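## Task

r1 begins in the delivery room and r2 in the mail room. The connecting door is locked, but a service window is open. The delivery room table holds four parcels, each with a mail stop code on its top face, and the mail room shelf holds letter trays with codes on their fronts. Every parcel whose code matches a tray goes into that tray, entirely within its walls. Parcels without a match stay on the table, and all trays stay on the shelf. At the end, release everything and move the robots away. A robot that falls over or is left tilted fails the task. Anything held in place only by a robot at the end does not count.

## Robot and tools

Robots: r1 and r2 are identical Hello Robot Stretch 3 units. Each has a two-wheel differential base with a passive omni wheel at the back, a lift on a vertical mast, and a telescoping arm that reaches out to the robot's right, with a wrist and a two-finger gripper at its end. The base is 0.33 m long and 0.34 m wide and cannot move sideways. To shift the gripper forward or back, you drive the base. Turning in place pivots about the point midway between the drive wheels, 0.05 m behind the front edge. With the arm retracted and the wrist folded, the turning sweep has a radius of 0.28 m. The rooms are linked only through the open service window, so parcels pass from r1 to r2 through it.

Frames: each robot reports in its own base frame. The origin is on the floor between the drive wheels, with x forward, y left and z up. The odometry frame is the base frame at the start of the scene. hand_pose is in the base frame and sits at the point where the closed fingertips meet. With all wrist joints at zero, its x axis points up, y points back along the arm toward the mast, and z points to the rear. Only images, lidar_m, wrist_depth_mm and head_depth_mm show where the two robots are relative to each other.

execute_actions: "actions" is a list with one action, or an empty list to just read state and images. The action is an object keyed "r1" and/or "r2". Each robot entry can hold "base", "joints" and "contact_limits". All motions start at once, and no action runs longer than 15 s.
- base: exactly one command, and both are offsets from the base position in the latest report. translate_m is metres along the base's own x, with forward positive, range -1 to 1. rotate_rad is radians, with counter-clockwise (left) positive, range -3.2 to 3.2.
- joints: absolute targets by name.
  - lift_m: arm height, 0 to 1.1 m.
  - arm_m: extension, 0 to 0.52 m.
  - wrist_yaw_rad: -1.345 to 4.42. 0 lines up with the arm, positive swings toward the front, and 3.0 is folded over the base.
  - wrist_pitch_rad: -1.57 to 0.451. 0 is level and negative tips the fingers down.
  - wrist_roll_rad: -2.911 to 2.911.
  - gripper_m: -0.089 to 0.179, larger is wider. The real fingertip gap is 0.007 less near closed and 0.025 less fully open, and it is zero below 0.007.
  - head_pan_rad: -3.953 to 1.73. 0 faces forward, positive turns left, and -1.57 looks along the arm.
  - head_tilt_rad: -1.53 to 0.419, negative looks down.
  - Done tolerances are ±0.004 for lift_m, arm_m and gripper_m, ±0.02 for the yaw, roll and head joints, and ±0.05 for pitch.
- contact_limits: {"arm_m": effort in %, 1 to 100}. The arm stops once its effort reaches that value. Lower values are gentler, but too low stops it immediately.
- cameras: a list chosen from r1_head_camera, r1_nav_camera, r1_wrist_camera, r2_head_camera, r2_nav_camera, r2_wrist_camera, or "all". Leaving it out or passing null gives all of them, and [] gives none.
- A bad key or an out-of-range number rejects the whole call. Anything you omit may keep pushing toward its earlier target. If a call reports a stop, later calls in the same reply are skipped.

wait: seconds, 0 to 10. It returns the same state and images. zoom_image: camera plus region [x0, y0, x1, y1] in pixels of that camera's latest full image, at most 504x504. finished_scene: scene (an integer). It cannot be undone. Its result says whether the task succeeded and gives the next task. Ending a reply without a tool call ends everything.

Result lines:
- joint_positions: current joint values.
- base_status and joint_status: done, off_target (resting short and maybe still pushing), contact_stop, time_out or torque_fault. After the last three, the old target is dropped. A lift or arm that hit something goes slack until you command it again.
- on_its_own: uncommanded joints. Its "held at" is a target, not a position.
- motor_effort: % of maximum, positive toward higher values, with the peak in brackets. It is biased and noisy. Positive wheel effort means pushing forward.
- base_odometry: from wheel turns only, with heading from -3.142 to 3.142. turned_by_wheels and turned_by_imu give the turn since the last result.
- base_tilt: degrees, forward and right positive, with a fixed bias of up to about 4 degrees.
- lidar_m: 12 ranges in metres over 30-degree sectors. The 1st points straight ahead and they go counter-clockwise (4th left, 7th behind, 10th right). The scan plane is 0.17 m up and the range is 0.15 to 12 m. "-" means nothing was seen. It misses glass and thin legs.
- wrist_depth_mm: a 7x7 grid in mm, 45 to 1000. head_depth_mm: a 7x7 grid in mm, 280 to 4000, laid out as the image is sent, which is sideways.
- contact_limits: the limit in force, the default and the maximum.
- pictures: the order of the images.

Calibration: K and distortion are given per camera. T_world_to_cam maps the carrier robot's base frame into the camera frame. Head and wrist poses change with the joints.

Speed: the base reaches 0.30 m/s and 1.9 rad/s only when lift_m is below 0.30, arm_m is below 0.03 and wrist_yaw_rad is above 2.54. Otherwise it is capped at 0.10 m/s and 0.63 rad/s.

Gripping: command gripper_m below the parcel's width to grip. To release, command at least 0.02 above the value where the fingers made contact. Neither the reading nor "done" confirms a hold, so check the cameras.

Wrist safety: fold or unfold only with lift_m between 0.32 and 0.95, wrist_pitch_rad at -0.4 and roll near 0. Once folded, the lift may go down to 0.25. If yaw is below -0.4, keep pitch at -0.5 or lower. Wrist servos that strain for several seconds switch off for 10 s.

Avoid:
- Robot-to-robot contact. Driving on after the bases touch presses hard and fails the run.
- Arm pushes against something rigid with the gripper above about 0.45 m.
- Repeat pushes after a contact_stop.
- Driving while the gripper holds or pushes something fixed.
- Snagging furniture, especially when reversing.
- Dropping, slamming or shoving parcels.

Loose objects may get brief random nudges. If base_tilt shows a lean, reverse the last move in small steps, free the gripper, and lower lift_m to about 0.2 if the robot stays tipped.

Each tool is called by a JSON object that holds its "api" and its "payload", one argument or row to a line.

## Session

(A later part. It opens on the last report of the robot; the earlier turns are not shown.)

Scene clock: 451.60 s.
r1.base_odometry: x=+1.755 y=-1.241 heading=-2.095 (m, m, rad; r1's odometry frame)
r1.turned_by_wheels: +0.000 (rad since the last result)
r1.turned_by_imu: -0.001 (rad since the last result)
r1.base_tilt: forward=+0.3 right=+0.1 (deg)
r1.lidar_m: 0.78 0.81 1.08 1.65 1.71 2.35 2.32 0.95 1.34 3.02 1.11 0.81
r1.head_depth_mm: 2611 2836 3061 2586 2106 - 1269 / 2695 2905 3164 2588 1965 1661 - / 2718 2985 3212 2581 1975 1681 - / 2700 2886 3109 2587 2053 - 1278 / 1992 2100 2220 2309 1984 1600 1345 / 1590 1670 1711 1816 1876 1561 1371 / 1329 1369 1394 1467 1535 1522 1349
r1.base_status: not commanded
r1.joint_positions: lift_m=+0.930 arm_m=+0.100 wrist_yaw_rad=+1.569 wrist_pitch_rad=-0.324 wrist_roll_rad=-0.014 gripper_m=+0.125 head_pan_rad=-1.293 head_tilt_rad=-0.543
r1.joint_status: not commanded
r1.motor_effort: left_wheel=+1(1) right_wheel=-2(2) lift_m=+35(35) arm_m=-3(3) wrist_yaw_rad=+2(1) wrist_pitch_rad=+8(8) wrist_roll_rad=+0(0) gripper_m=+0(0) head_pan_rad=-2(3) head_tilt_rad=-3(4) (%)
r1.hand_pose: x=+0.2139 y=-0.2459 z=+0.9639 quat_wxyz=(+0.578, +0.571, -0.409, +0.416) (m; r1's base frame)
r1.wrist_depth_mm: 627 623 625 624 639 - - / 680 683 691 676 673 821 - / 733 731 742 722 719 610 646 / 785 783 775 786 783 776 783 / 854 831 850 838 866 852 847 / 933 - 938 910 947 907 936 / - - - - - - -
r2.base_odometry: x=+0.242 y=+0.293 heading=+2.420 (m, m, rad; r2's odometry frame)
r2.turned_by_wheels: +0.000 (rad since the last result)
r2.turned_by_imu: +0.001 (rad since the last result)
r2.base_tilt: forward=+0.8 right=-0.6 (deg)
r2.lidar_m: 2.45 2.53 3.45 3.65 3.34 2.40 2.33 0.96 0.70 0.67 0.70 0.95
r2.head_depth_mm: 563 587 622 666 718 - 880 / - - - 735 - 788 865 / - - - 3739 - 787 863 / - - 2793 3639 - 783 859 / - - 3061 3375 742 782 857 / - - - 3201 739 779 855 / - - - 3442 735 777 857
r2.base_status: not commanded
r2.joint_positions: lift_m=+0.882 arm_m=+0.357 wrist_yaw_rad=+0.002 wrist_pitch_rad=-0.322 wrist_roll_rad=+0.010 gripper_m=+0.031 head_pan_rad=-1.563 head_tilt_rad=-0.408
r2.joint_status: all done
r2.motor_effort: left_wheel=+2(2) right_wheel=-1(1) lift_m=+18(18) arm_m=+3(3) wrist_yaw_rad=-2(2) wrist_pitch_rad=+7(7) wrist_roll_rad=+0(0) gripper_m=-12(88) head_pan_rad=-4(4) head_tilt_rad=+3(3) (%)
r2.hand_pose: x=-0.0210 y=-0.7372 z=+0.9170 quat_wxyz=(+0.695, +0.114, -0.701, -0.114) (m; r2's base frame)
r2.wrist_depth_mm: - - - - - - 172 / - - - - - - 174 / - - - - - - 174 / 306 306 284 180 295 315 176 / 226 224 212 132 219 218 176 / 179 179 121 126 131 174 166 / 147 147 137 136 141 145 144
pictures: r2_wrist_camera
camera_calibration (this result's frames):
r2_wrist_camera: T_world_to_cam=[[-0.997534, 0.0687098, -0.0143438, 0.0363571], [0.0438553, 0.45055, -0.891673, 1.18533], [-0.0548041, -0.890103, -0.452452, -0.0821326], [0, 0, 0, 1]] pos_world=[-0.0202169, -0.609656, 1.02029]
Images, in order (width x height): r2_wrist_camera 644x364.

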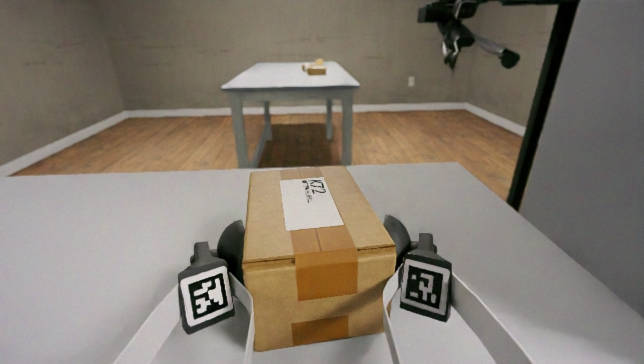

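{"api": "execute_actions", "payload": {
  "actions": [
    {"r2": {"joints": {"lift_m": 0.95, "arm_m": 0.01, "head_pan_rad": -1.57, "head_tilt_rad": -0.7}}, "r1": {"joints": {"arm_m": 0.01, "head_pan_rad": -2.6, "head_tilt_rad": -0.4}}}
  ],
  "cameras": ["r2_wrist_camera", "r1_head_camera"]
}}

{"api": "execute_actions", "payload": {
  "actions": [
    {"r2": {"base": {"rotate_rad": 1.69}}}
  ],
  "cameras": ["r2_wrist_camera"]
}}

Scene clock: 471.70 s.
r1.base_odometry: x=+1.755 y=-1.241 heading=-2.095 (m, m, rad; r1's odometry frame)
r1.turned_by_wheels: +0.000 (rad since the last result)
r1.turned_by_imu: -0.001 (rad since the last result)
r1.base_tilt: forward=+0.3 right=+0.0 (deg)
r1.lidar_m: 0.78 0.81 1.09 1.65 1.71 2.35 2.32 0.95 1.34 3.02 1.11 0.81
r1.head_depth_mm: 3118 3351 3400 2317 2361 1813 1469 / 3283 3445 3527 1413 2287 1808 1479 / 3416 3657 3702 1420 1097 1209 1369 / 3575 3841 - 1436 1162 1833 1484 / 3844 - - 1435 2000 1836 1529 / - - - 1452 2322 1745 - / 3744 3869 - 2939 1513 1732 -
r1.base_status: not commanded
r1.joint_positions: lift_m=+0.930 arm_m=+0.010 wrist_yaw_rad=+1.569 wrist_pitch_rad=-0.324 wrist_roll_rad=-0.014 gripper_m=+0.125 head_pan_rad=-2.593 head_tilt_rad=-0.409
r1.joint_status: all done
r1.motor_effort: left_wheel=+1(1) right_wheel=-2(2) lift_m=+35(35) arm_m=-3(2) wrist_yaw_rad=+1(2) wrist_pitch_rad=+8(8) wrist_roll_rad=+0(0) gripper_m=+0(0) head_pan_rad=-2(32) head_tilt_rad=+4(19) (%)
r1.hand_pose: x=+0.2139 y=-0.1559 z=+0.9639 quat_wxyz=(+0.578, +0.571, -0.409, +0.416) (m; r1's base frame)
r1.wrist_depth_mm: 641 637 646 632 624 639 - / 686 697 671 672 686 785 - / 734 733 716 720 732 679 641 / 758 792 779 785 787 794 786 / 842 844 873 856 861 818 853 / 916 - 955 931 934 956 933 / - - - - - - -
r2.base_odometry: x=+0.242 y=+0.293 heading=+2.420 (m, m, rad; r2's odometry frame)
r2.turned_by_wheels: +0.000 (rad since the last result)
r2.turned_by_imu: +0.002 (rad since the last result)
r2.base_tilt: forward=+0.9 right=-0.8 (deg)
r2.lidar_m: 2.45 2.54 3.48 3.67 3.34 2.41 2.33 0.96 0.70 0.67 0.70 0.95
r2.head_depth_mm: 563 616 695 778 - - - / - 3714 761 684 - - - / - 3516 829 679 - - - / 2910 3672 827 471 - - 1231 / 2880 3554 821 671 920 1101 1218 / - 3471 815 670 920 1107 1217 / - 3826 811 669 921 1104 1205
r2.base_status: not commanded
r2.joint_positions: lift_m=+0.950 arm_m=+0.010 wrist_yaw_rad=+0.002 wrist_pitch_rad=-0.322 wrist_roll_rad=+0.010 gripper_m=+0.031 head_pan_rad=-1.563 head_tilt_rad=-0.691
r2.joint_status: all done
r2.motor_effort: left_wheel=+2(2) right_wheel=-1(1) lift_m=+25(22) arm_m=-4(5) wrist_yaw_rad=-2(2) wrist_pitch_rad=+7(7) wrist_roll_rad=+0(0) gripper_m=-12(12) head_pan_rad=-4(3) head_tilt_rad=-3(25) (%)
r2.hand_pose: x=-0.0211 y=-0.3906 z=+0.9845 quat_wxyz=(+0.695, +0.114, -0.701, -0.114) (m; r2's base frame)
r2.wrist_depth_mm: - - - - 467 384 394 / - - - - 468 412 420 / - - - - 478 444 455 / 480 473 465 181 461 479 490 / 355 360 353 133 368 518 528 / 515 529 121 126 130 566 577 / 567 580 578 139 615 631 632
pictures: r1_head_camera (sideways: a quarter turn clockwise sets it upright), r2_wrist_camera
camera_calibration (this result's frames):
r1_head_camera: T_world_to_cam=[[0.342353, 0.172376, -0.923624, 1.22615], [0.498017, -0.866867, 0.0228126, -0.0277209], [-0.796727, -0.46779, -0.382621, 0.457663], [0, 0, 0, 1]] pos_world=[-0.0413384, -0.0212992, 1.30825]
r2_wrist_camera: T_world_to_cam=[[-0.997524, 0.068851, -0.0143413, 0.0135343], [0.0439207, 0.450605, -0.891642, 1.08943], [-0.0549282, -0.890064, -0.452513, 0.256985], [0, 0, 0, 1]] pos_world=[-0.0202321, -0.263102, 1.08787]
Images, in order (width x height): r1_head_camera 896x504, r2_wrist_camera 644x364.

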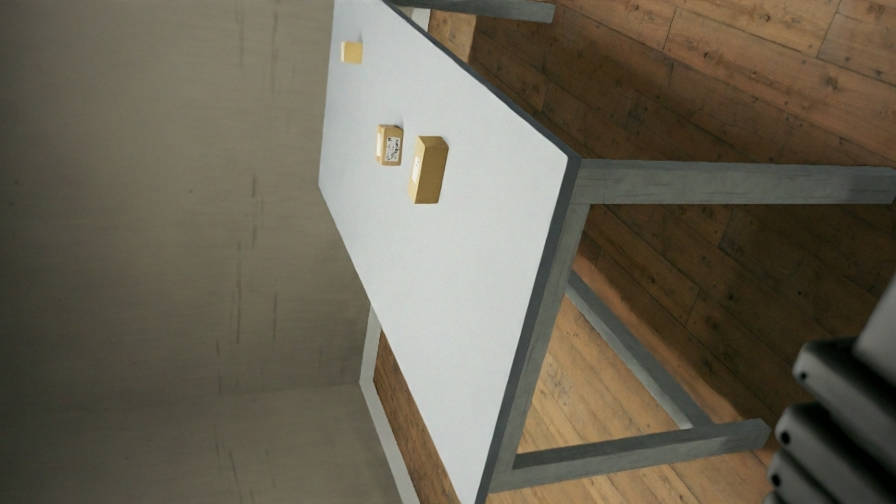

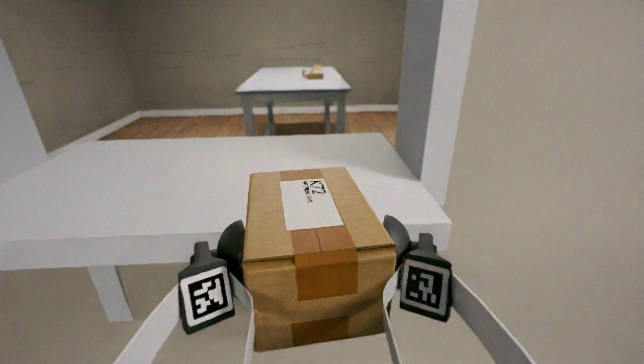

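Scene clock: 475.33 s.
r1.base_odometry: x=+1.755 y=-1.241 heading=-2.095 (m, m, rad; r1's odometry frame)
r1.turned_by_wheels: +0.000 (rad since the last result)
r1.turned_by_imu: +0.000 (rad since the last result)
r1.base_tilt: forward=+0.3 right=+0.1 (deg)
r1.lidar_m: 0.78 0.81 1.09 1.65 1.71 2.35 2.33 0.95 1.34 3.02 1.11 0.81
r1.head_depth_mm: 3074 3298 3371 2331 2360 1814 1476 / 3268 3437 3542 1413 2276 1820 1479 / 3425 3615 3744 1431 1098 1204 1365 / 3607 3826 - 1436 1162 1826 1488 / 3740 - - 1440 2005 1838 1526 / 3943 - - 1446 2311 1749 - / 3806 3843 - 2976 1519 1739 -
r1.base_status: not commanded
r1.joint_positions: lift_m=+0.930 arm_m=+0.010 wrist_yaw_rad=+1.569 wrist_pitch_rad=-0.324 wrist_roll_rad=-0.014 gripper_m=+0.125 head_pan_rad=-2.593 head_tilt_rad=-0.409
r1.joint_status: not commanded
r1.motor_effort: left_wheel=+1(1) right_wheel=-2(1) lift_m=+35(35) arm_m=-2(3) wrist_yaw_rad=+2(1) wrist_pitch_rad=+8(8) wrist_roll_rad=+0(0) gripper_m=+0(0) head_pan_rad=-3(3) head_tilt_rad=+4(4) (%)
r1.hand_pose: x=+0.2139 y=-0.1559 z=+0.9639 quat_wxyz=(+0.578, +0.571, -0.409, +0.416) (m; r1's base frame)
r1.wrist_depth_mm: 636 646 629 640 631 642 - / 676 676 684 689 671 777 - / 727 747 741 719 723 700 634 / 772 784 802 781 791 755 758 / 847 837 845 858 841 863 844 / 924 - 932 944 942 935 940 / - - - - - - -
r2.base_odometry: x=+0.242 y=+0.293 heading=-2.173 (m, m, rad; r2's odometry frame)
r2.turned_by_wheels: +1.690 (rad since the last result)
r2.turned_by_imu: +1.677 (rad since the last result)
r2.base_tilt: forward=+0.8 right=-0.6 (deg)
r2.lidar_m: 3.64 3.00 2.35 1.83 0.87 0.68 0.67 0.73 1.08 2.44 2.63 3.70
r2.head_depth_mm: 2060 2259 2515 2194 - - - / 2052 2287 2499 2076 - - - / 2102 2337 2537 2251 - - - / 2108 2349 2549 472 - - 1236 / 2124 2364 2596 2113 1679 1417 1218 / 2139 2408 2643 2072 1673 1406 1220 / 2149 2412 2585 2044 1662 1396 1210
r2.base_status: done
r2.joint_positions: lift_m=+0.950 arm_m=+0.010 wrist_yaw_rad=+0.002 wrist_pitch_rad=-0.322 wrist_roll_rad=+0.010 gripper_m=+0.031 head_pan_rad=-1.563 head_tilt_rad=-0.691
r2.joint_status: not commanded
r2.motor_effort: left_wheel=-2(7) right_wheel=+1(5) lift_m=+24(24) arm_m=-4(4) wrist_yaw_rad=-2(2) wrist_pitch_rad=+7(7) wrist_roll_rad=+0(0) gripper_m=-12(12) head_pan_rad=-3(4) head_tilt_rad=-4(3) (%)
r2.hand_pose: x=-0.0211 y=-0.3906 z=+0.9845 quat_wxyz=(+0.695, +0.114, -0.701, -0.114) (m; r2's base frame)
r2.wrist_depth_mm: - - - - - - 872 / - - - - - - 872 / - - - - - - 869 / - - - 181 - - 871 / - - - 133 - - 853 / - - 121 126 130 - 858 / - - - 139 - - 869
pictures: r2_wrist_camera
camera_calibration (this result's frames):
r2_wrist_camera: T_world_to_cam=[[-0.997524, 0.0688505, -0.0143399, 0.0135325], [0.0439191, 0.450605, -0.891643, 1.08943], [-0.0549284, -0.890065, -0.452513, 0.256986], [0, 0, 0, 1]] pos_world=[-0.0202321, -0.263101, 1.08787]
Images, in order (width x height): r2_wrist_camera 644x364.

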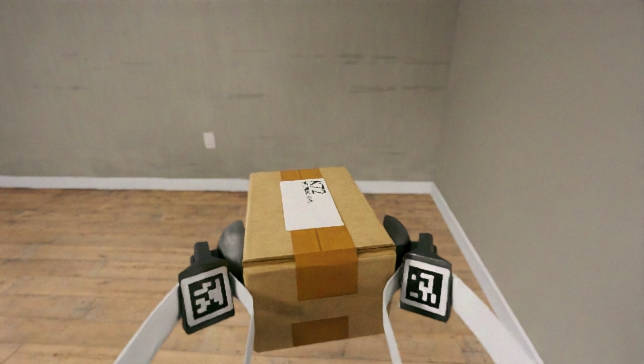

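{"api": "execute_actions", "payload": {
  "actions": [
    {"r2": {"base": {"translate_m": 1.0}, "joints": {"head_pan_rad": 0.0, "head_tilt_rad": -0.4}}}
  ],
  "cameras": []
}}

{"api": "execute_actions", "payload": {
  "actions": [
    {"r2": {"base": {"translate_m": 1.0}}}
  ],
  "cameras": ["r2_head_camera"]
}}

Scene clock: 489.70 s.
r1.base_odometry: x=+1.755 y=-1.241 heading=-2.095 (m, m, rad; r1's odometry frame)
r1.turned_by_wheels: +0.000 (rad since the last result)
r1.turned_by_imu: -0.002 (rad since the last result)
r1.base_tilt: forward=+0.3 right=+0.0 (deg)
r1.lidar_m: 0.78 0.81 1.08 1.65 1.71 2.35 2.32 0.95 1.34 3.01 1.11 0.81
r1.head_depth_mm: 3077 3314 3325 2334 2383 1806 1479 / 3253 3461 3552 1420 2283 1812 1484 / 3425 3628 3679 1425 1099 1202 1364 / 3624 3867 - 1430 1161 1823 1486 / 3818 - - 1444 1988 1836 1525 / 3997 - - 1453 2303 1748 - / 3737 3887 - 2944 1517 1743 -
r1.base_status: not commanded
r1.joint_positions: lift_m=+0.930 arm_m=+0.010 wrist_yaw_rad=+1.569 wrist_pitch_rad=-0.324 wrist_roll_rad=-0.014 gripper_m=+0.125 head_pan_rad=-2.593 head_tilt_rad=-0.409
r1.joint_status: not commanded
r1.motor_effort: left_wheel=+1(1) right_wheel=-2(2) lift_m=+35(35) arm_m=-3(3) wrist_yaw_rad=+2(2) wrist_pitch_rad=+8(8) wrist_roll_rad=+0(0) gripper_m=+0(0) head_pan_rad=-2(3) head_tilt_rad=+3(3) (%)
r1.hand_pose: x=+0.2139 y=-0.1559 z=+0.9639 quat_wxyz=(+0.578, +0.571, -0.409, +0.416) (m; r1's base frame)
r1.wrist_depth_mm: 637 628 637 634 624 636 - / 675 690 676 664 663 781 - / 726 711 726 723 720 701 636 / 778 801 785 770 788 785 788 / 819 856 853 845 859 858 852 / 924 - 973 973 914 902 921 / - - - - - - -
r2.base_odometry: x=-0.325 y=-0.531 heading=-2.173 (m, m, rad; r2's odometry frame)
r2.turned_by_wheels: +0.000 (rad since the last result)
r2.turned_by_imu: +0.003 (rad since the last result)
r2.base_tilt: forward=+0.8 right=-0.7 (deg)
r2.lidar_m: 2.66 2.85 2.26 2.21 2.12 1.69 1.67 1.79 2.58 2.55 2.73 2.70
r2.head_depth_mm: 2255 2397 2479 2712 2390 1845 1468 / 2243 2400 2497 2721 2441 1819 1482 / 2254 2430 2520 2773 2418 1813 1472 / 2282 2431 2579 2804 2351 1799 1464 / 2320 2499 2632 2813 2377 1797 1471 / 2292 2493 2651 2847 2370 1790 1458 / 2345 2462 2675 2874 2339 1803 1466
r2.base_status: done
r2.joint_positions: lift_m=+0.950 arm_m=+0.010 wrist_yaw_rad=+0.002 wrist_pitch_rad=-0.322 wrist_roll_rad=+0.010 gripper_m=+0.031 head_pan_rad=-0.007 head_tilt_rad=-0.409
r2.joint_status: all done
r2.motor_effort: left_wheel=-3(4) right_wheel=+2(4) lift_m=+24(24) arm_m=-4(4) wrist_yaw_rad=-3(2) wrist_pitch_rad=+7(7) wrist_roll_rad=+0(0) gripper_m=-12(12) head_pan_rad=+4(49) head_tilt_rad=+3(22) (%)
r2.hand_pose: x=-0.0211 y=-0.3906 z=+0.9845 quat_wxyz=(+0.695, +0.114, -0.701, -0.114) (m; r2's base frame)
r2.wrist_depth_mm: - - - - - - - / - - - - - - - / - - - - - - - / - - - 181 - - - / - - - 133 - - - / - - 121 126 131 - - / - - - 139 - - -
pictures: none
No camera images: the call's "cameras" was empty. Leave "cameras" out to get every camera's image.

Scene clock: 500.67 s.
r1.base_odometry: x=+1.755 y=-1.241 heading=-2.095 (m, m, rad; r1's odometry frame)
r1.turned_by_wheels: +0.000 (rad since the last result)
r1.turned_by_imu: -0.002 (rad since the last result)
r1.base_tilt: forward=+0.3 right=+0.1 (deg)
r1.lidar_m: 0.78 0.81 1.09 1.65 1.72 2.35 2.32 0.95 1.34 3.03 1.10 0.81
r1.head_depth_mm: 3098 3316 3356 2335 2360 1821 1473 / 3308 3487 3589 1415 2298 1810 1478 / 3447 3639 3678 1428 1092 1207 1373 / 3558 3876 - 1436 1157 1839 1480 / 3825 - - 1443 2004 1828 1521 / - - - 1461 2327 1753 - / 3774 3845 - 2968 1529 1737 -
r1.base_status: not commanded
r1.joint_positions: lift_m=+0.930 arm_m=+0.010 wrist_yaw_rad=+1.569 wrist_pitch_rad=-0.324 wrist_roll_rad=-0.014 gripper_m=+0.125 head_pan_rad=-2.593 head_tilt_rad=-0.409
r1.joint_status: not commanded
r1.motor_effort: left_wheel=+1(1) right_wheel=-2(2) lift_m=+35(35) arm_m=-2(3) wrist_yaw_rad=+1(2) wrist_pitch_rad=+8(8) wrist_roll_rad=+0(0) gripper_m=+0(0) head_pan_rad=-2(3) head_tilt_rad=+4(3) (%)
r1.hand_pose: x=+0.2139 y=-0.1559 z=+0.9639 quat_wxyz=(+0.578, +0.571, -0.409, +0.416) (m; r1's base frame)
r1.wrist_depth_mm: 630 632 627 631 638 651 - / 686 676 671 677 662 797 - / 718 725 724 719 720 692 654 / 789 800 774 779 793 792 783 / 837 843 840 876 858 853 857 / 900 - 926 923 937 924 926 / - - - - - - -
r2.base_odometry: x=-0.891 y=-1.355 heading=-2.174 (m, m, rad; r2's odometry frame)
r2.turned_by_wheels: +0.000 (rad since the last result)
r2.turned_by_imu: +0.002 (rad since the last result)
r2.base_tilt: forward=+0.8 right=-0.7 (deg)
r2.lidar_m: 1.67 1.79 2.15 2.12 2.25 2.70 2.66 2.85 2.70 2.66 2.15 1.69
r2.head_depth_mm: 1387 1478 1578 1471 1813 1854 1471 / 1398 1476 1573 1449 1826 1827 1470 / 1411 1497 1600 1466 1842 1828 1467 / 1428 1499 1619 1437 1869 1806 1470 / 1431 1516 1644 1738 1889 1814 1473 / 1437 1539 1650 1771 1908 1803 1468 / 1456 1554 1650 1773 1919 1793 1458
r2.base_status: done
r2.joint_positions: lift_m=+0.950 arm_m=+0.010 wrist_yaw_rad=+0.002 wrist_pitch_rad=-0.322 wrist_roll_rad=+0.010 gripper_m=+0.031 head_pan_rad=-0.007 head_tilt_rad=-0.408
r2.joint_status: not commanded
r2.motor_effort: left_wheel=-3(4) right_wheel=+2(5) lift_m=+25(24) arm_m=-4(4) wrist_yaw_rad=-1(2) wrist_pitch_rad=+7(7) wrist_roll_rad=+0(0) gripper_m=-12(11) head_pan_rad=+5(4) head_tilt_rad=+3(3) (%)
r2.hand_pose: x=-0.0211 y=-0.3906 z=+0.9845 quat_wxyz=(+0.695, +0.114, -0.701, -0.114) (m; r2's base frame)
r2.wrist_depth_mm: - - - - - - - / - - - - - - - / - - - - - - - / - - - 181 - - - / - - - 133 - - - / - - 121 126 130 - - / - - - 139 - - -
pictures: r2_head_camera (sideways: a quarter turn clockwise sets it upright)
camera_calibration (this result's frames):
r2_head_camera: T_world_to_cam=[[-0.38782, -0.0318983, -0.921183, 1.22411], [0.00924055, 0.999216, -0.0384907, 0.0520754], [0.921689, -0.0234397, -0.387221, 0.455921], [0, 0, 0, 1]] pos_world=[0.0540348, -0.00230096, 1.30618]
Images, in order (width x height): r2_head_camera 896x504.

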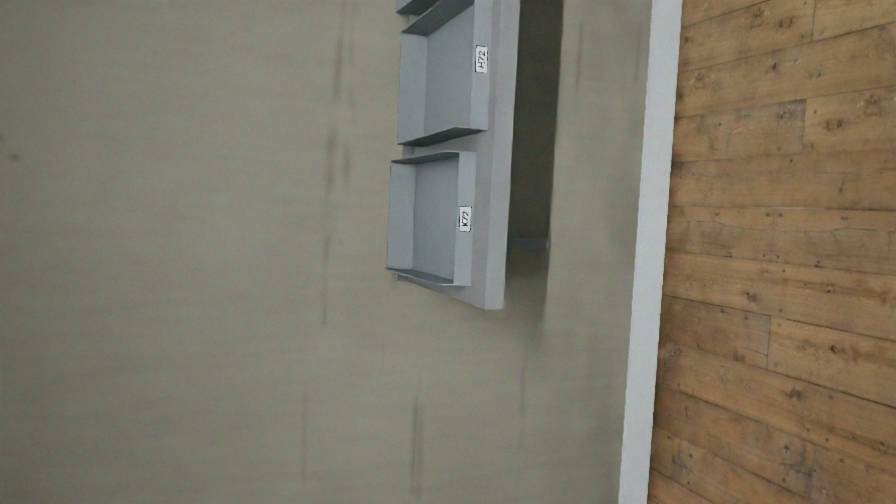

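{"api": "execute_actions", "payload": {
  "actions": [
    {"r2": {"base": {"translate_m": 0.85}, "joints": {"lift_m": 0.9}}}
  ],
  "cameras": []
}}

{"api": "execute_actions", "payload": {
  "actions": [
    {"r2": {"base": {"rotate_rad": 1.48}, "joints": {"head_pan_rad": -1.57, "head_tilt_rad": -0.75}}}
  ],
  "cameras": ["r2_head_camera", "r2_wrist_camera"]
}}

Scene clock: 516.73 s.
r1.base_odometry: x=+1.755 y=-1.241 heading=-2.095 (m, m, rad; r1's odometry frame)
r1.turned_by_wheels: +0.000 (rad since the last result)
r1.turned_by_imu: -0.002 (rad since the last result)
r1.base_tilt: forward=+0.3 right=+0.1 (deg)
r1.lidar_m: 0.78 0.81 1.09 1.65 1.71 2.35 2.33 0.95 1.34 3.03 1.11 0.81
r1.head_depth_mm: 3138 3299 3392 2330 2358 1819 1465 / 3250 3439 3568 1412 2249 1818 1477 / 3482 3635 3723 1420 1098 1205 1366 / 3601 3831 - 1438 1168 1831 1488 / 3817 - - 1436 1973 1822 1533 / - - - 1446 2301 1745 - / 3780 3848 - 2968 1525 1728 -
r1.base_status: not commanded
r1.joint_positions: lift_m=+0.930 arm_m=+0.010 wrist_yaw_rad=+1.569 wrist_pitch_rad=-0.324 wrist_roll_rad=-0.014 gripper_m=+0.125 head_pan_rad=-2.593 head_tilt_rad=-0.409
r1.joint_status: not commanded
r1.motor_effort: left_wheel=+1(1) right_wheel=-2(2) lift_m=+35(35) arm_m=-3(3) wrist_yaw_rad=+2(2) wrist_pitch_rad=+8(8) wrist_roll_rad=+0(0) gripper_m=+0(1) head_pan_rad=-1(3) head_tilt_rad=+4(4) (%)
r1.hand_pose: x=+0.2139 y=-0.1559 z=+0.9639 quat_wxyz=(+0.578, +0.571, -0.409, +0.416) (m; r1's base frame)
r1.wrist_depth_mm: 629 642 628 644 624 640 - / 688 677 682 668 674 780 - / 708 746 731 737 734 698 647 / 767 793 770 793 780 780 767 / 830 869 836 860 859 879 854 / 891 - 938 958 929 965 935 / - - - - - - -
r2.base_odometry: x=-1.373 y=-2.055 heading=-2.174 (m, m, rad; r2's odometry frame)
r2.turned_by_wheels: +0.000 (rad since the last result)
r2.turned_by_imu: +0.002 (rad since the last result)
r2.base_tilt: forward=+0.8 right=-0.8 (deg)
r2.lidar_m: 0.83 0.89 1.32 2.03 2.19 3.25 3.50 3.57 2.79 2.32 1.07 0.84
r2.head_depth_mm: 664 705 755 807 862 737 611 / 668 713 759 819 862 759 613 / 670 716 767 823 863 758 611 / 680 725 771 831 872 756 609 / 684 730 776 835 903 965 609 / 688 734 783 844 911 990 1086 / 695 742 790 851 916 1006 1107
r2.base_status: done
r2.joint_positions: lift_m=+0.900 arm_m=+0.010 wrist_yaw_rad=+0.002 wrist_pitch_rad=-0.322 wrist_roll_rad=+0.010 gripper_m=+0.031 head_pan_rad=-0.007 head_tilt_rad=-0.408
r2.joint_status: all done
r2.motor_effort: left_wheel=-3(4) right_wheel=+1(5) lift_m=+18(22) arm_m=-3(4) wrist_yaw_rad=-3(2) wrist_pitch_rad=+7(7) wrist_roll_rad=+0(0) gripper_m=-12(12) head_pan_rad=+4(5) head_tilt_rad=+3(4) (%)
r2.hand_pose: x=-0.0211 y=-0.3906 z=+0.9349 quat_wxyz=(+0.695, +0.114, -0.701, -0.114) (m; r2's base frame)
r2.wrist_depth_mm: 910 - - - - - - / 952 - - - - - - / 933 - - - - - - / 611 - - 181 - - - / 490 - - 133 - - - / 419 - 121 126 131 - - / 935 - - 139 - - -
pictures: none
No camera images: the call's "cameras" was empty. Leave "cameras" out to get every camera's image.

Scene clock: 520.07 s.
r1.base_odometry: x=+1.755 y=-1.241 heading=-2.095 (m, m, rad; r1's odometry frame)
r1.turned_by_wheels: +0.000 (rad since the last result)
r1.turned_by_imu: +0.000 (rad since the last result)
r1.base_tilt: forward=+0.3 right=+0.0 (deg)
r1.lidar_m: 0.78 0.81 1.09 1.65 1.71 2.34 2.32 0.95 1.34 3.02 1.11 0.81
r1.head_depth_mm: 3145 3244 3375 2350 2356 1808 1469 / 3243 3453 3546 1419 2278 1818 1473 / 3447 3673 3722 1423 1101 1202 1367 / 3565 3845 3999 1422 1160 1817 1474 / 3782 - - 1440 2005 1826 1527 / - - - 1449 2317 1750 - / 3755 3900 - 2937 1520 1728 -
r1.base_status: not commanded
r1.joint_positions: lift_m=+0.930 arm_m=+0.010 wrist_yaw_rad=+1.569 wrist_pitch_rad=-0.324 wrist_roll_rad=-0.014 gripper_m=+0.125 head_pan_rad=-2.593 head_tilt_rad=-0.409
r1.joint_status: not commanded
r1.motor_effort: left_wheel=+1(1) right_wheel=-2(2) lift_m=+35(35) arm_m=-3(3) wrist_yaw_rad=+2(2) wrist_pitch_rad=+8(8) wrist_roll_rad=+0(1) gripper_m=+0(0) head_pan_rad=-2(3) head_tilt_rad=+3(4) (%)
r1.hand_pose: x=+0.2139 y=-0.1559 z=+0.9639 quat_wxyz=(+0.578, +0.571, -0.409, +0.416) (m; r1's base frame)
r1.wrist_depth_mm: 626 636 633 630 633 633 - / 684 681 681 667 663 795 - / 731 730 710 730 733 691 649 / 771 795 773 791 769 752 780 / 837 833 862 830 861 834 854 / 906 - 927 930 938 922 915 / - - - - - - -
r2.base_odometry: x=-1.373 y=-2.055 heading=-0.694 (m, m, rad; r2's odometry frame)
r2.turned_by_wheels: +1.480 (rad since the last result)
r2.turned_by_imu: +1.468 (rad since the last result)
r2.base_tilt: forward=+0.8 right=-0.7 (deg)
r2.lidar_m: 2.03 2.12 2.89 3.51 3.66 2.85 2.75 1.17 0.86 0.83 0.86 1.19
r2.head_depth_mm: 693 778 862 785 665 - - / 693 778 867 787 679 - - / 692 777 869 815 - - - / 695 777 867 502 - - - / 693 778 873 825 653 1286 1196 / 694 778 886 1026 1188 1343 1193 / 694 782 886 1027 1215 1350 1185
r2.base_status: done
r2.joint_positions: lift_m=+0.900 arm_m=+0.010 wrist_yaw_rad=+0.002 wrist_pitch_rad=-0.322 wrist_roll_rad=+0.010 gripper_m=+0.031 head_pan_rad=-1.563 head_tilt_rad=-0.741
r2.joint_status: all done
r2.motor_effort: left_wheel=-2(7) right_wheel=+2(5) lift_m=+18(18) arm_m=-4(3) wrist_yaw_rad=-2(2) wrist_pitch_rad=+7(7) wrist_roll_rad=+0(0) gripper_m=-12(12) head_pan_rad=-5(52) head_tilt_rad=-5(24) (%)
r2.hand_pose: x=-0.0211 y=-0.3906 z=+0.9349 quat_wxyz=(+0.695, +0.114, -0.701, -0.114) (m; r2's base frame)
r2.wrist_depth_mm: 503 502 507 515 521 524 529 / 535 530 542 551 558 563 561 / 568 579 590 595 605 613 616 / 603 613 620 181 586 565 561 / 667 666 650 133 426 469 478 / 711 739 121 125 130 333 387 / 784 789 308 139 316 300 300
pictures: r2_head_camera (sideways: a quarter turn clockwise sets it upright), r2_wrist_camera
camera_calibration (this result's frames):
r2_head_camera: T_world_to_cam=[[-0.0398527, 0.666583, -0.744364, 0.991425], [0.999144, 0.0183397, -0.0370701, 0.044171], [-0.0110589, -0.745205, -0.666744, 0.825289], [0, 0, 0, 1]] pos_world=[0.00450446, -0.046668, 1.28988]
r2_wrist_camera: T_world_to_cam=[[-0.997524, 0.0688507, -0.0143348, 0.0128157], [0.0439175, 0.45065, -0.89162, 1.04517], [-0.0549286, -0.890041, -0.452558, 0.234582], [0, 0, 0, 1]] pos_world=[-0.020232, -0.2631, 1.03824]
Images, in order (width x height): r2_head_camera 896x504, r2_wrist_camera 644x364.

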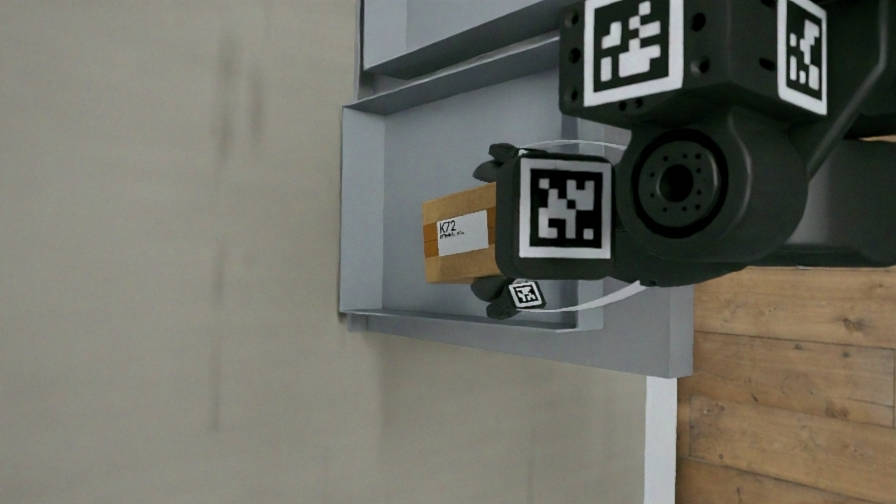

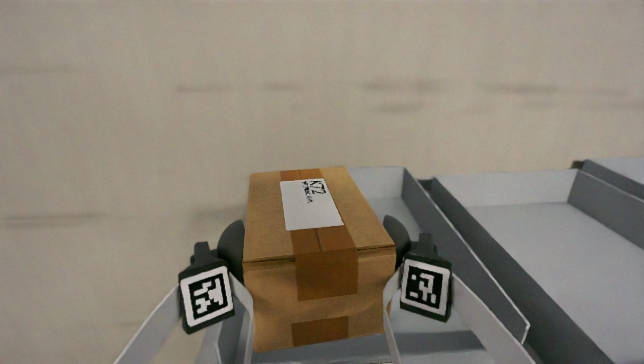

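{"api": "execute_actions", "payload": {
  "actions": [
    {"r2": {"base": {"translate_m": -0.033}, "joints": {"arm_m": 0.30, "lift_m": 0.80}}}
  ],
  "cameras": ["r2_head_camera", "r2_wrist_camera"]
}}

Scene clock: 533.80 s.
r1.base_odometry: x=+1.755 y=-1.241 heading=-2.095 (m, m, rad; r1's odometry frame)
r1.turned_by_wheels: +0.000 (rad since the last result)
r1.turned_by_imu: -0.001 (rad since the last result)
r1.base_tilt: forward=+0.3 right=+0.1 (deg)
r1.lidar_m: 0.78 0.81 1.08 1.65 1.71 2.35 2.33 0.95 1.34 3.02 1.11 0.81
r1.head_depth_mm: 3123 3315 3393 2327 2350 1809 1461 / 3268 3455 3529 1418 2258 1809 1467 / 3382 3654 3763 1421 1101 1197 1376 / 3596 3863 - 1437 1163 1828 1484 / 3758 - - 1439 1994 1838 1534 / 3970 - - 1452 2319 1742 - / 3731 3939 - 2961 1519 1735 -
r1.base_status: not commanded
r1.joint_positions: lift_m=+0.930 arm_m=+0.010 wrist_yaw_rad=+1.569 wrist_pitch_rad=-0.324 wrist_roll_rad=-0.014 gripper_m=+0.125 head_pan_rad=-2.593 head_tilt_rad=-0.409
r1.joint_status: not commanded
r1.motor_effort: left_wheel=+1(1) right_wheel=-2(2) lift_m=+35(35) arm_m=-3(3) wrist_yaw_rad=+2(1) wrist_pitch_rad=+8(8) wrist_roll_rad=+0(0) gripper_m=+0(0) head_pan_rad=-3(2) head_tilt_rad=+4(3) (%)
r1.hand_pose: x=+0.2139 y=-0.1559 z=+0.9639 quat_wxyz=(+0.578, +0.571, -0.409, +0.416) (m; r1's base frame)
r1.wrist_depth_mm: 638 637 647 629 620 626 - / 676 678 682 650 669 771 - / 721 743 732 734 722 671 635 / 782 799 790 799 807 780 761 / 858 832 852 866 846 852 855 / 930 - 969 938 935 905 922 / - - - - - - -
r2.base_odometry: x=-1.399 y=-2.034 heading=-0.694 (m, m, rad; r2's odometry frame)
r2.turned_by_wheels: +0.000 (rad since the last result)
r2.turned_by_imu: +0.001 (rad since the last result)
r2.base_tilt: forward=+0.7 right=-0.6 (deg)
r2.lidar_m: 2.06 2.14 2.94 3.50 3.65 2.81 2.72 1.16 0.85 0.83 0.86 1.19
r2.head_depth_mm: 694 776 864 837 - - - / 693 779 866 - 660 1301 1194 / 694 776 868 - 658 1286 1203 / 694 778 852 762 659 1295 1197 / 691 778 868 793 653 1290 1197 / 695 780 882 1005 708 1312 1185 / 694 781 887 1029 1215 1357 1180
r2.base_status: done
r2.joint_positions: lift_m=+0.800 arm_m=+0.300 wrist_yaw_rad=+0.002 wrist_pitch_rad=-0.322 wrist_roll_rad=+0.010 gripper_m=+0.031 head_pan_rad=-1.563 head_tilt_rad=-0.741
r2.joint_status: all done
r2.motor_effort: left_wheel=-3(8) right_wheel=+1(3) lift_m=+18(19) arm_m=+3(5) wrist_yaw_rad=-1(1) wrist_pitch_rad=+7(7) wrist_roll_rad=+0(0) gripper_m=-12(12) head_pan_rad=-4(5) head_tilt_rad=-5(4) (%)
r2.hand_pose: x=-0.0211 y=-0.6802 z=+0.8349 quat_wxyz=(+0.695, +0.114, -0.701, -0.114) (m; r2's base frame)
r2.wrist_depth_mm: 241 245 247 249 251 255 257 / 257 259 261 264 269 271 275 / 276 278 280 284 288 291 295 / 295 296 295 181 300 311 319 / 314 269 263 133 275 246 230 / 343 205 120 126 130 230 181 / 155 188 196 139 201 201 158
pictures: r2_head_camera (sideways: a quarter turn clockwise sets it upright), r2_wrist_camera
camera_calibration (this result's frames):
r2_head_camera: T_world_to_cam=[[-0.0397771, 0.666625, -0.744331, 0.991381], [0.999146, 0.0182279, -0.0370695, 0.0441703], [-0.0111439, -0.74517, -0.666781, 0.825338], [0, 0, 0, 1]] pos_world=[0.00449915, -0.0466672, 1.28987]
r2_wrist_camera: T_world_to_cam=[[-0.997518, 0.0689454, -0.0143244, 0.0313506], [0.043959, 0.450777, -0.891554, 1.08649], [-0.0550114, -0.88997, -0.452688, -0.068231], [0, 0, 0, 1]] pos_world=[-0.020242, -0.552651, 0.938229]
Images, in order (width x height): r2_head_camera 896x504, r2_wrist_camera 644x364.

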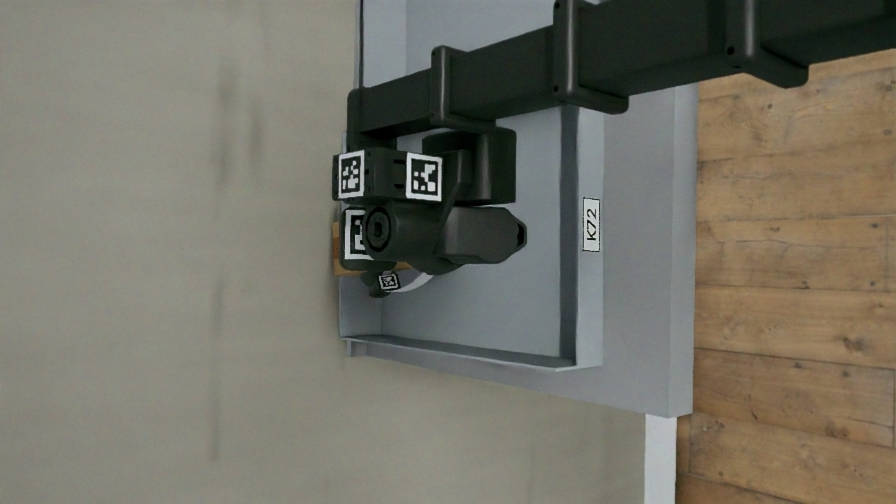

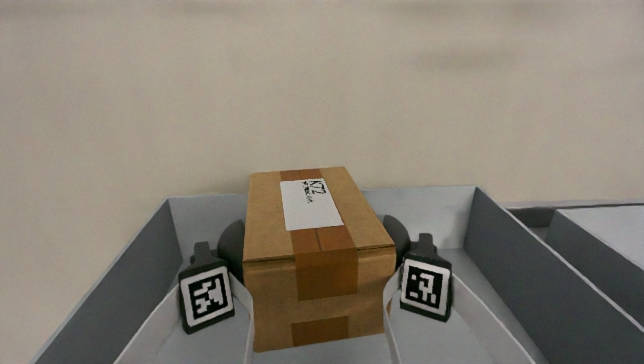

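{"api": "execute_actions", "payload": {
  "actions": [],
  "cameras": ["r2_head_camera", "r2_wrist_camera"]
}}

Scene clock: 541.50 s.
r1.base_odometry: x=+1.755 y=-1.241 heading=-2.095 (m, m, rad; r1's odometry frame)
r1.turned_by_wheels: +0.000 (rad since the last result)
r1.turned_by_imu: +0.000 (rad since the last result)
r1.base_tilt: forward=+0.3 right=+0.0 (deg)
r1.lidar_m: 0.78 0.81 1.08 1.65 1.72 2.35 2.33 0.95 1.34 3.02 1.11 0.81
r1.head_depth_mm: 3084 3256 3378 2337 2346 1825 1474 / 3283 3441 3565 1415 2275 1823 1485 / 3460 3632 3658 1413 1095 1209 1367 / 3613 3842 - 1436 1162 1835 1485 / 3834 - - 1445 2000 1839 1532 / - - - 1451 2312 1747 - / 3760 3947 - 2984 1522 1726 -
r1.base_status: not commanded
r1.joint_positions: lift_m=+0.930 arm_m=+0.010 wrist_yaw_rad=+1.569 wrist_pitch_rad=-0.324 wrist_roll_rad=-0.014 gripper_m=+0.125 head_pan_rad=-2.593 head_tilt_rad=-0.409
r1.joint_status: not commanded
r1.motor_effort: left_wheel=+1(1) right_wheel=-2(2) lift_m=+35(35) arm_m=-3(3) wrist_yaw_rad=+2(1) wrist_pitch_rad=+8(8) wrist_roll_rad=+0(0) gripper_m=+0(0) head_pan_rad=-3(2) head_tilt_rad=+4(3) (%)
r1.hand_pose: x=+0.2139 y=-0.1559 z=+0.9639 quat_wxyz=(+0.578, +0.571, -0.409, +0.416) (m; r1's base frame)
r1.wrist_depth_mm: 635 653 645 631 637 630 - / 687 680 661 673 670 782 - / 722 736 730 727 723 697 636 / 792 792 803 795 779 774 781 / 822 833 829 853 861 856 864 / 895 - 949 947 933 942 946 / - - - - - - -
r2.base_odometry: x=-1.399 y=-2.034 heading=-0.694 (m, m, rad; r2's odometry frame)
r2.turned_by_wheels: +0.000 (rad since the last result)
r2.turned_by_imu: +0.001 (rad since the last result)
r2.base_tilt: forward=+0.9 right=-0.8 (deg)
r2.lidar_m: 2.06 2.15 2.94 3.51 3.65 2.81 2.72 1.16 0.86 0.83 0.86 1.19
r2.head_depth_mm: 693 775 864 835 - - - / 698 777 867 - 661 1291 1194 / 696 782 870 - 661 1299 1195 / 693 776 849 761 660 1297 1200 / 695 780 870 794 654 1285 1183 / 693 778 886 1006 709 1313 1187 / 695 780 885 1026 1223 1339 1181
r2.base_status: done
r2.joint_positions: lift_m=+0.800 arm_m=+0.300 wrist_yaw_rad=+0.002 wrist_pitch_rad=-0.322 wrist_roll_rad=+0.010 gripper_m=+0.031 head_pan_rad=-1.563 head_tilt_rad=-0.741
r2.joint_status: all done
r2.motor_effort: left_wheel=-3(8) right_wheel=+1(3) lift_m=+19(19) arm_m=+3(5) wrist_yaw_rad=-2(1) wrist_pitch_rad=+7(7) wrist_roll_rad=+0(0) gripper_m=-12(12) head_pan_rad=-5(5) head_tilt_rad=-4(4) (%)
r2.hand_pose: x=-0.0211 y=-0.6802 z=+0.8349 quat_wxyz=(+0.695, +0.114, -0.701, -0.114) (m; r2's base frame)
r2.wrist_depth_mm: 242 244 246 248 250 255 258 / 258 261 264 265 268 270 275 / 275 277 280 286 285 292 295 / 297 297 294 180 300 312 320 / 318 269 261 133 276 245 230 / 345 205 120 126 130 229 182 / 156 188 195 138 200 199 157
pictures: r2_head_camera (sideways: a quarter turn clockwise sets it upright), r2_wrist_camera
camera_calibration (this result's frames):
r2_head_camera: T_world_to_cam=[[-0.0397771, 0.666625, -0.744331, 0.991381], [0.999146, 0.0182279, -0.0370695, 0.0441703], [-0.0111439, -0.74517, -0.666781, 0.825338], [0, 0, 0, 1]] pos_world=[0.00449915, -0.0466672, 1.28987]
r2_wrist_camera: T_world_to_cam=[[-0.997518, 0.0689454, -0.0143245, 0.0313506], [0.0439591, 0.450777, -0.891554, 1.08649], [-0.0550113, -0.88997, -0.452688, -0.068231], [0, 0, 0, 1]] pos_world=[-0.020242, -0.552651, 0.938229]
Images, in order (width x height): r2_head_camera 896x504, r2_wrist_camera 644x364.

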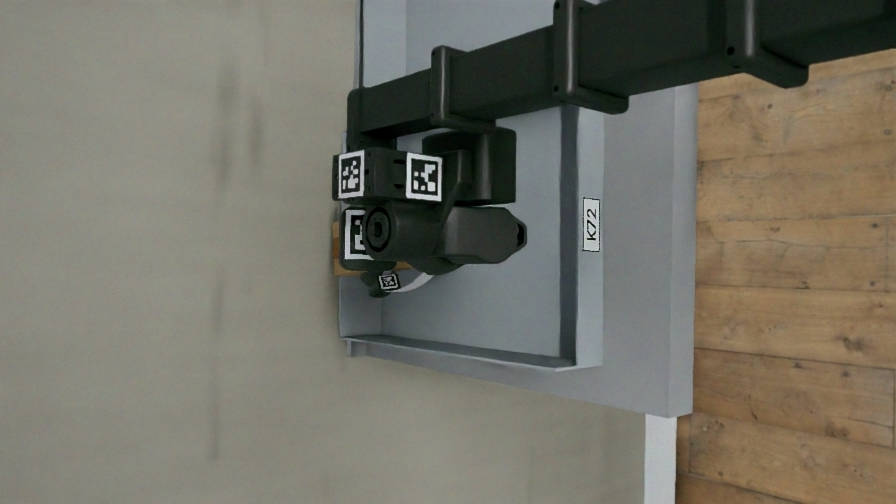

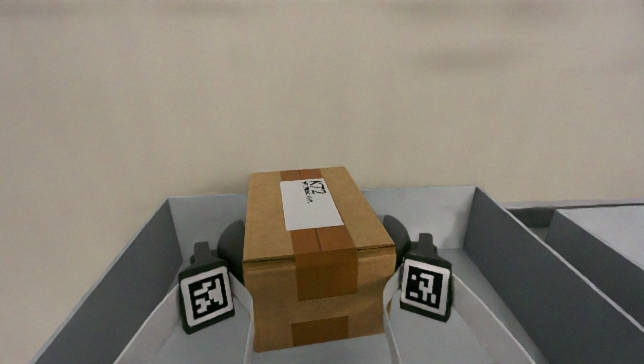

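{"api": "execute_actions", "payload": {
  "actions": [
    {"r2": {"joints": {"arm_m": 0.26, "lift_m": 0.73}}}
  ],
  "cameras": ["r2_head_camera", "r2_wrist_camera"]
}}

Scene clock: 548.70 s.
r1.base_odometry: x=+1.755 y=-1.241 heading=-2.095 (m, m, rad; r1's odometry frame)
r1.turned_by_wheels: +0.000 (rad since the last result)
r1.turned_by_imu: -0.001 (rad since the last result)
r1.base_tilt: forward=+0.3 right=+0.0 (deg)
r1.lidar_m: 0.78 0.81 1.09 1.65 1.71 2.35 2.32 0.95 1.34 3.05 1.11 0.81
r1.head_depth_mm: 3124 3241 3356 2320 2359 1816 1471 / 3264 3463 3528 1420 2257 1821 1477 / 3465 3684 3709 1423 1097 1208 1357 / 3647 3813 - 1431 1165 1833 1489 / 3831 - - 1443 1988 1842 1529 / 3994 - - 1443 2314 1748 - / 3751 3931 - 2966 1524 1730 -
r1.base_status: not commanded
r1.joint_positions: lift_m=+0.930 arm_m=+0.010 wrist_yaw_rad=+1.569 wrist_pitch_rad=-0.324 wrist_roll_rad=-0.014 gripper_m=+0.125 head_pan_rad=-2.593 head_tilt_rad=-0.409
r1.joint_status: not commanded
r1.motor_effort: left_wheel=+1(1) right_wheel=-2(2) lift_m=+35(35) arm_m=-3(3) wrist_yaw_rad=+1(2) wrist_pitch_rad=+8(8) wrist_roll_rad=+0(1) gripper_m=+0(0) head_pan_rad=-2(3) head_tilt_rad=+5(4) (%)
r1.hand_pose: x=+0.2139 y=-0.1559 z=+0.9639 quat_wxyz=(+0.578, +0.571, -0.409, +0.416) (m; r1's base frame)
r1.wrist_depth_mm: 639 643 629 655 626 641 - / 671 681 670 675 678 780 - / 724 720 732 716 728 695 652 / 767 809 801 771 803 794 780 / 859 841 843 883 851 842 855 / 927 - 955 902 946 925 915 / - - - - - - -
r2.base_odometry: x=-1.399 y=-2.034 heading=-0.694 (m, m, rad; r2's odometry frame)
r2.turned_by_wheels: +0.000 (rad since the last result)
r2.turned_by_imu: +0.001 (rad since the last result)
r2.base_tilt: forward=+1.0 right=-0.7 (deg)
r2.lidar_m: 2.06 2.15 2.94 3.51 3.65 2.81 2.72 1.17 0.86 0.83 0.86 1.19
r2.head_depth_mm: 693 777 864 806 650 954 - / 694 779 872 804 - 1305 1210 / 693 776 870 851 - 1297 1200 / 694 776 870 771 629 1291 1193 / 693 777 870 793 655 1298 1195 / 695 777 887 1002 708 1311 1187 / 697 779 883 1032 1220 1356 1190
r2.base_status: not commanded
r2.joint_positions: lift_m=+0.738 arm_m=+0.260 wrist_yaw_rad=+0.002 wrist_pitch_rad=-0.289 wrist_roll_rad=+0.009 gripper_m=+0.031 head_pan_rad=-1.563 head_tilt_rad=-0.742
r2.joint_status: lift_m contact_stop (moved -0.063 of -0.070); the others done
r2.on_its_own: lift_m is slack since a contact_stop, until your next command for it (your +0.730 is given up)
r2.motor_effort: left_wheel=-2(3) right_wheel=+1(2) lift_m=+21(23) arm_m=-5(7) wrist_yaw_rad=-2(2) wrist_pitch_rad=-3(11) wrist_roll_rad=+1(1) gripper_m=-12(11) head_pan_rad=-3(4) head_tilt_rad=-5(5) (%)
r2.hand_pose: x=-0.0211 y=-0.6440 z=+0.7801 quat_wxyz=(+0.697, +0.102, -0.702, -0.102) (m; r2's base frame)
r2.wrist_depth_mm: 277 279 282 285 287 290 296 / 293 294 297 302 305 308 313 / 312 309 277 285 286 281 249 / 330 209 284 181 292 227 171 / 149 205 215 132 221 211 155 / 144 178 121 126 131 173 156 / 139 146 136 135 140 143 142
pictures: r2_head_camera (sideways: a quarter turn clockwise sets it upright), r2_wrist_camera
camera_calibration (this result's frames):
r2_head_camera: T_world_to_cam=[[-0.0397811, 0.667167, -0.743846, 0.990748], [0.999146, 0.0182547, -0.0370618, 0.0441603], [-0.0111478, -0.744685, -0.667323, 0.826043], [0, 0, 0, 1]] pos_world=[0.00449907, -0.0466585, 1.28984]
r2_wrist_camera: T_world_to_cam=[[-0.997562, 0.068063, -0.0154176, 0.0283646], [0.042726, 0.420969, -0.906068, 1.01352], [-0.0551793, -0.904518, -0.422851, -0.0934997], [0, 0, 0, 1]] pos_world=[-0.0201674, -0.513163, 0.879218]
Images, in order (width x height): r2_head_camera 896x504, r2_wrist_camera 644x364.

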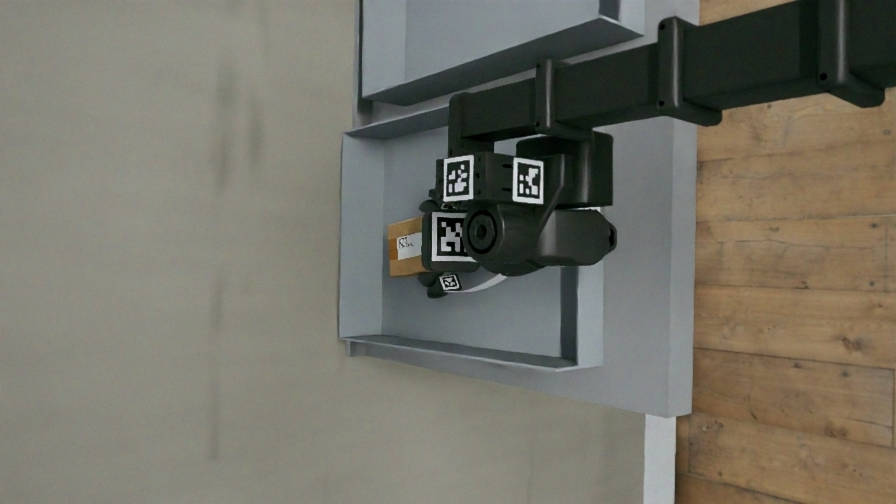

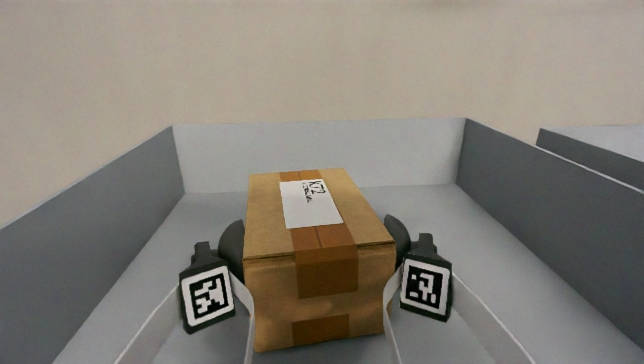

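{"api": "execute_actions", "payload": {
  "actions": [
    {"r2": {"joints": {"lift_m": 0.745, "gripper_m": 0.12}}}
  ],
  "cameras": ["r2_head_camera", "r2_wrist_camera"]
}}

Scene clock: 561.63 s.
r1.base_odometry: x=+1.755 y=-1.241 heading=-2.095 (m, m, rad; r1's odometry frame)
r1.turned_by_wheels: +0.000 (rad since the last result)
r1.turned_by_imu: -0.001 (rad since the last result)
r1.base_tilt: forward=+0.3 right=+0.1 (deg)
r1.lidar_m: 0.78 0.81 1.08 1.65 1.71 2.35 2.32 0.95 1.34 3.04 1.11 0.81
r1.head_depth_mm: 3127 3285 3381 2331 2386 1809 1482 / 3271 3429 3559 1423 2259 1821 1478 / 3405 3659 3698 1419 1094 1212 1359 / 3621 3813 - 1435 1164 1827 1476 / 3784 - - 1443 1984 1832 1521 / - - - 1456 2300 1747 - / 3697 3954 - 2991 1525 1734 -
r1.base_status: not commanded
r1.joint_positions: lift_m=+0.930 arm_m=+0.010 wrist_yaw_rad=+1.569 wrist_pitch_rad=-0.324 wrist_roll_rad=-0.014 gripper_m=+0.125 head_pan_rad=-2.593 head_tilt_rad=-0.409
r1.joint_status: not commanded
r1.motor_effort: left_wheel=+1(1) right_wheel=-2(2) lift_m=+35(35) arm_m=-3(3) wrist_yaw_rad=+1(1) wrist_pitch_rad=+8(8) wrist_roll_rad=+0(0) gripper_m=+0(0) head_pan_rad=-2(2) head_tilt_rad=+4(3) (%)
r1.hand_pose: x=+0.2139 y=-0.1559 z=+0.9639 quat_wxyz=(+0.578, +0.571, -0.409, +0.416) (m; r1's base frame)
r1.wrist_depth_mm: 632 623 648 634 632 636 - / 665 675 680 676 667 792 - / 735 726 741 725 721 698 638 / 774 783 785 795 776 775 784 / 844 847 858 843 860 828 850 / 937 - 923 923 949 930 918 / - - - - - - -
r2.base_odometry: x=-1.399 y=-2.034 heading=-0.694 (m, m, rad; r2's odometry frame)
r2.turned_by_wheels: +0.000 (rad since the last result)
r2.turned_by_imu: +0.001 (rad since the last result)
r2.base_tilt: forward=+0.8 right=-0.6 (deg)
r2.lidar_m: 2.06 2.14 2.92 3.51 3.65 2.82 2.72 1.16 0.86 0.83 0.86 1.19
r2.head_depth_mm: 693 776 867 806 651 - - / 692 779 873 805 - 1299 1204 / 694 777 868 852 631 1289 1202 / 692 775 868 792 632 1286 1197 / 694 782 869 782 657 1294 1198 / 695 780 885 1009 708 1308 1191 / 692 780 886 1026 1217 1351 1186
r2.base_status: not commanded
r2.joint_positions: lift_m=+0.745 arm_m=+0.260 wrist_yaw_rad=+0.002 wrist_pitch_rad=-0.315 wrist_roll_rad=+0.009 gripper_m=+0.120 head_pan_rad=-1.563 head_tilt_rad=-0.742
r2.joint_status: all done
r2.motor_effort: left_wheel=-2(2) right_wheel=+1(1) lift_m=+24(25) arm_m=-4(5) wrist_yaw_rad=-2(1) wrist_pitch_rad=+5(5) wrist_roll_rad=+1(1) gripper_m=+1(81) head_pan_rad=-2(4) head_tilt_rad=-4(3) (%)
r2.hand_pose: x=-0.0211 y=-0.6414 z=+0.7813 quat_wxyz=(+0.696, +0.111, -0.701, -0.111) (m; r2's base frame)
r2.wrist_depth_mm: 277 279 282 284 288 291 293 / 295 298 300 306 306 311 316 / 313 312 276 280 287 277 252 / 330 210 283 180 294 227 171 / 148 198 214 133 216 210 156 / 144 171 163 126 162 182 156 / 139 142 141 137 142 142 144
pictures: r2_head_camera (sideways: a quarter turn clockwise sets it upright), r2_wrist_camera
camera_calibration (this result's frames):
r2_head_camera: T_world_to_cam=[[-0.0397812, 0.667167, -0.743846, 0.990748], [0.999146, 0.0182548, -0.0370618, 0.0441603], [-0.0111477, -0.744685, -0.667323, 0.826043], [0, 0, 0, 1]] pos_world=[0.00449908, -0.0466585, 1.28984]
r2_wrist_camera: T_world_to_cam=[[-0.997563, 0.0684304, -0.0136406, 0.0270482], [0.0426887, 0.443888, -0.895065, 1.01959], [-0.0551947, -0.893466, -0.445727, -0.0656656], [0, 0, 0, 1]] pos_world=[-0.0201671, -0.513105, 0.8837]
Images, in order (width x height): r2_head_camera 896x504, r2_wrist_camera 644x364.

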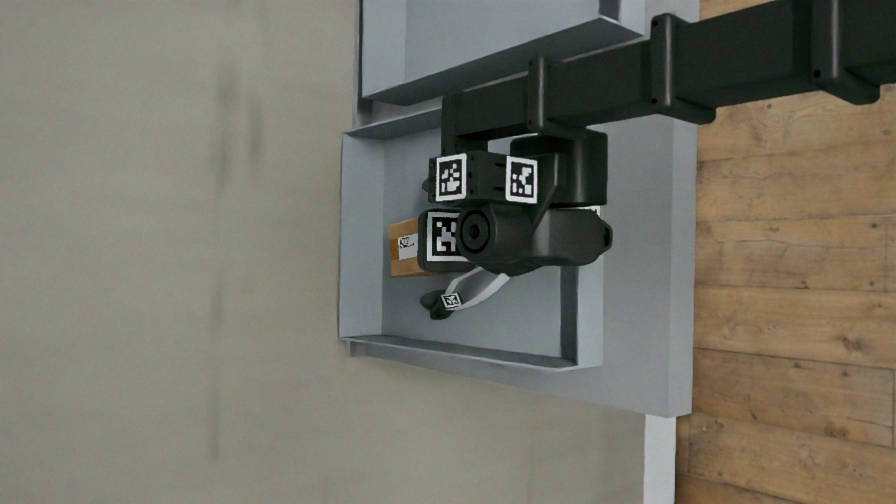

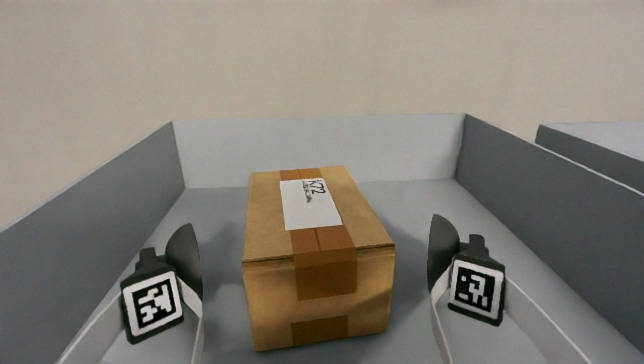

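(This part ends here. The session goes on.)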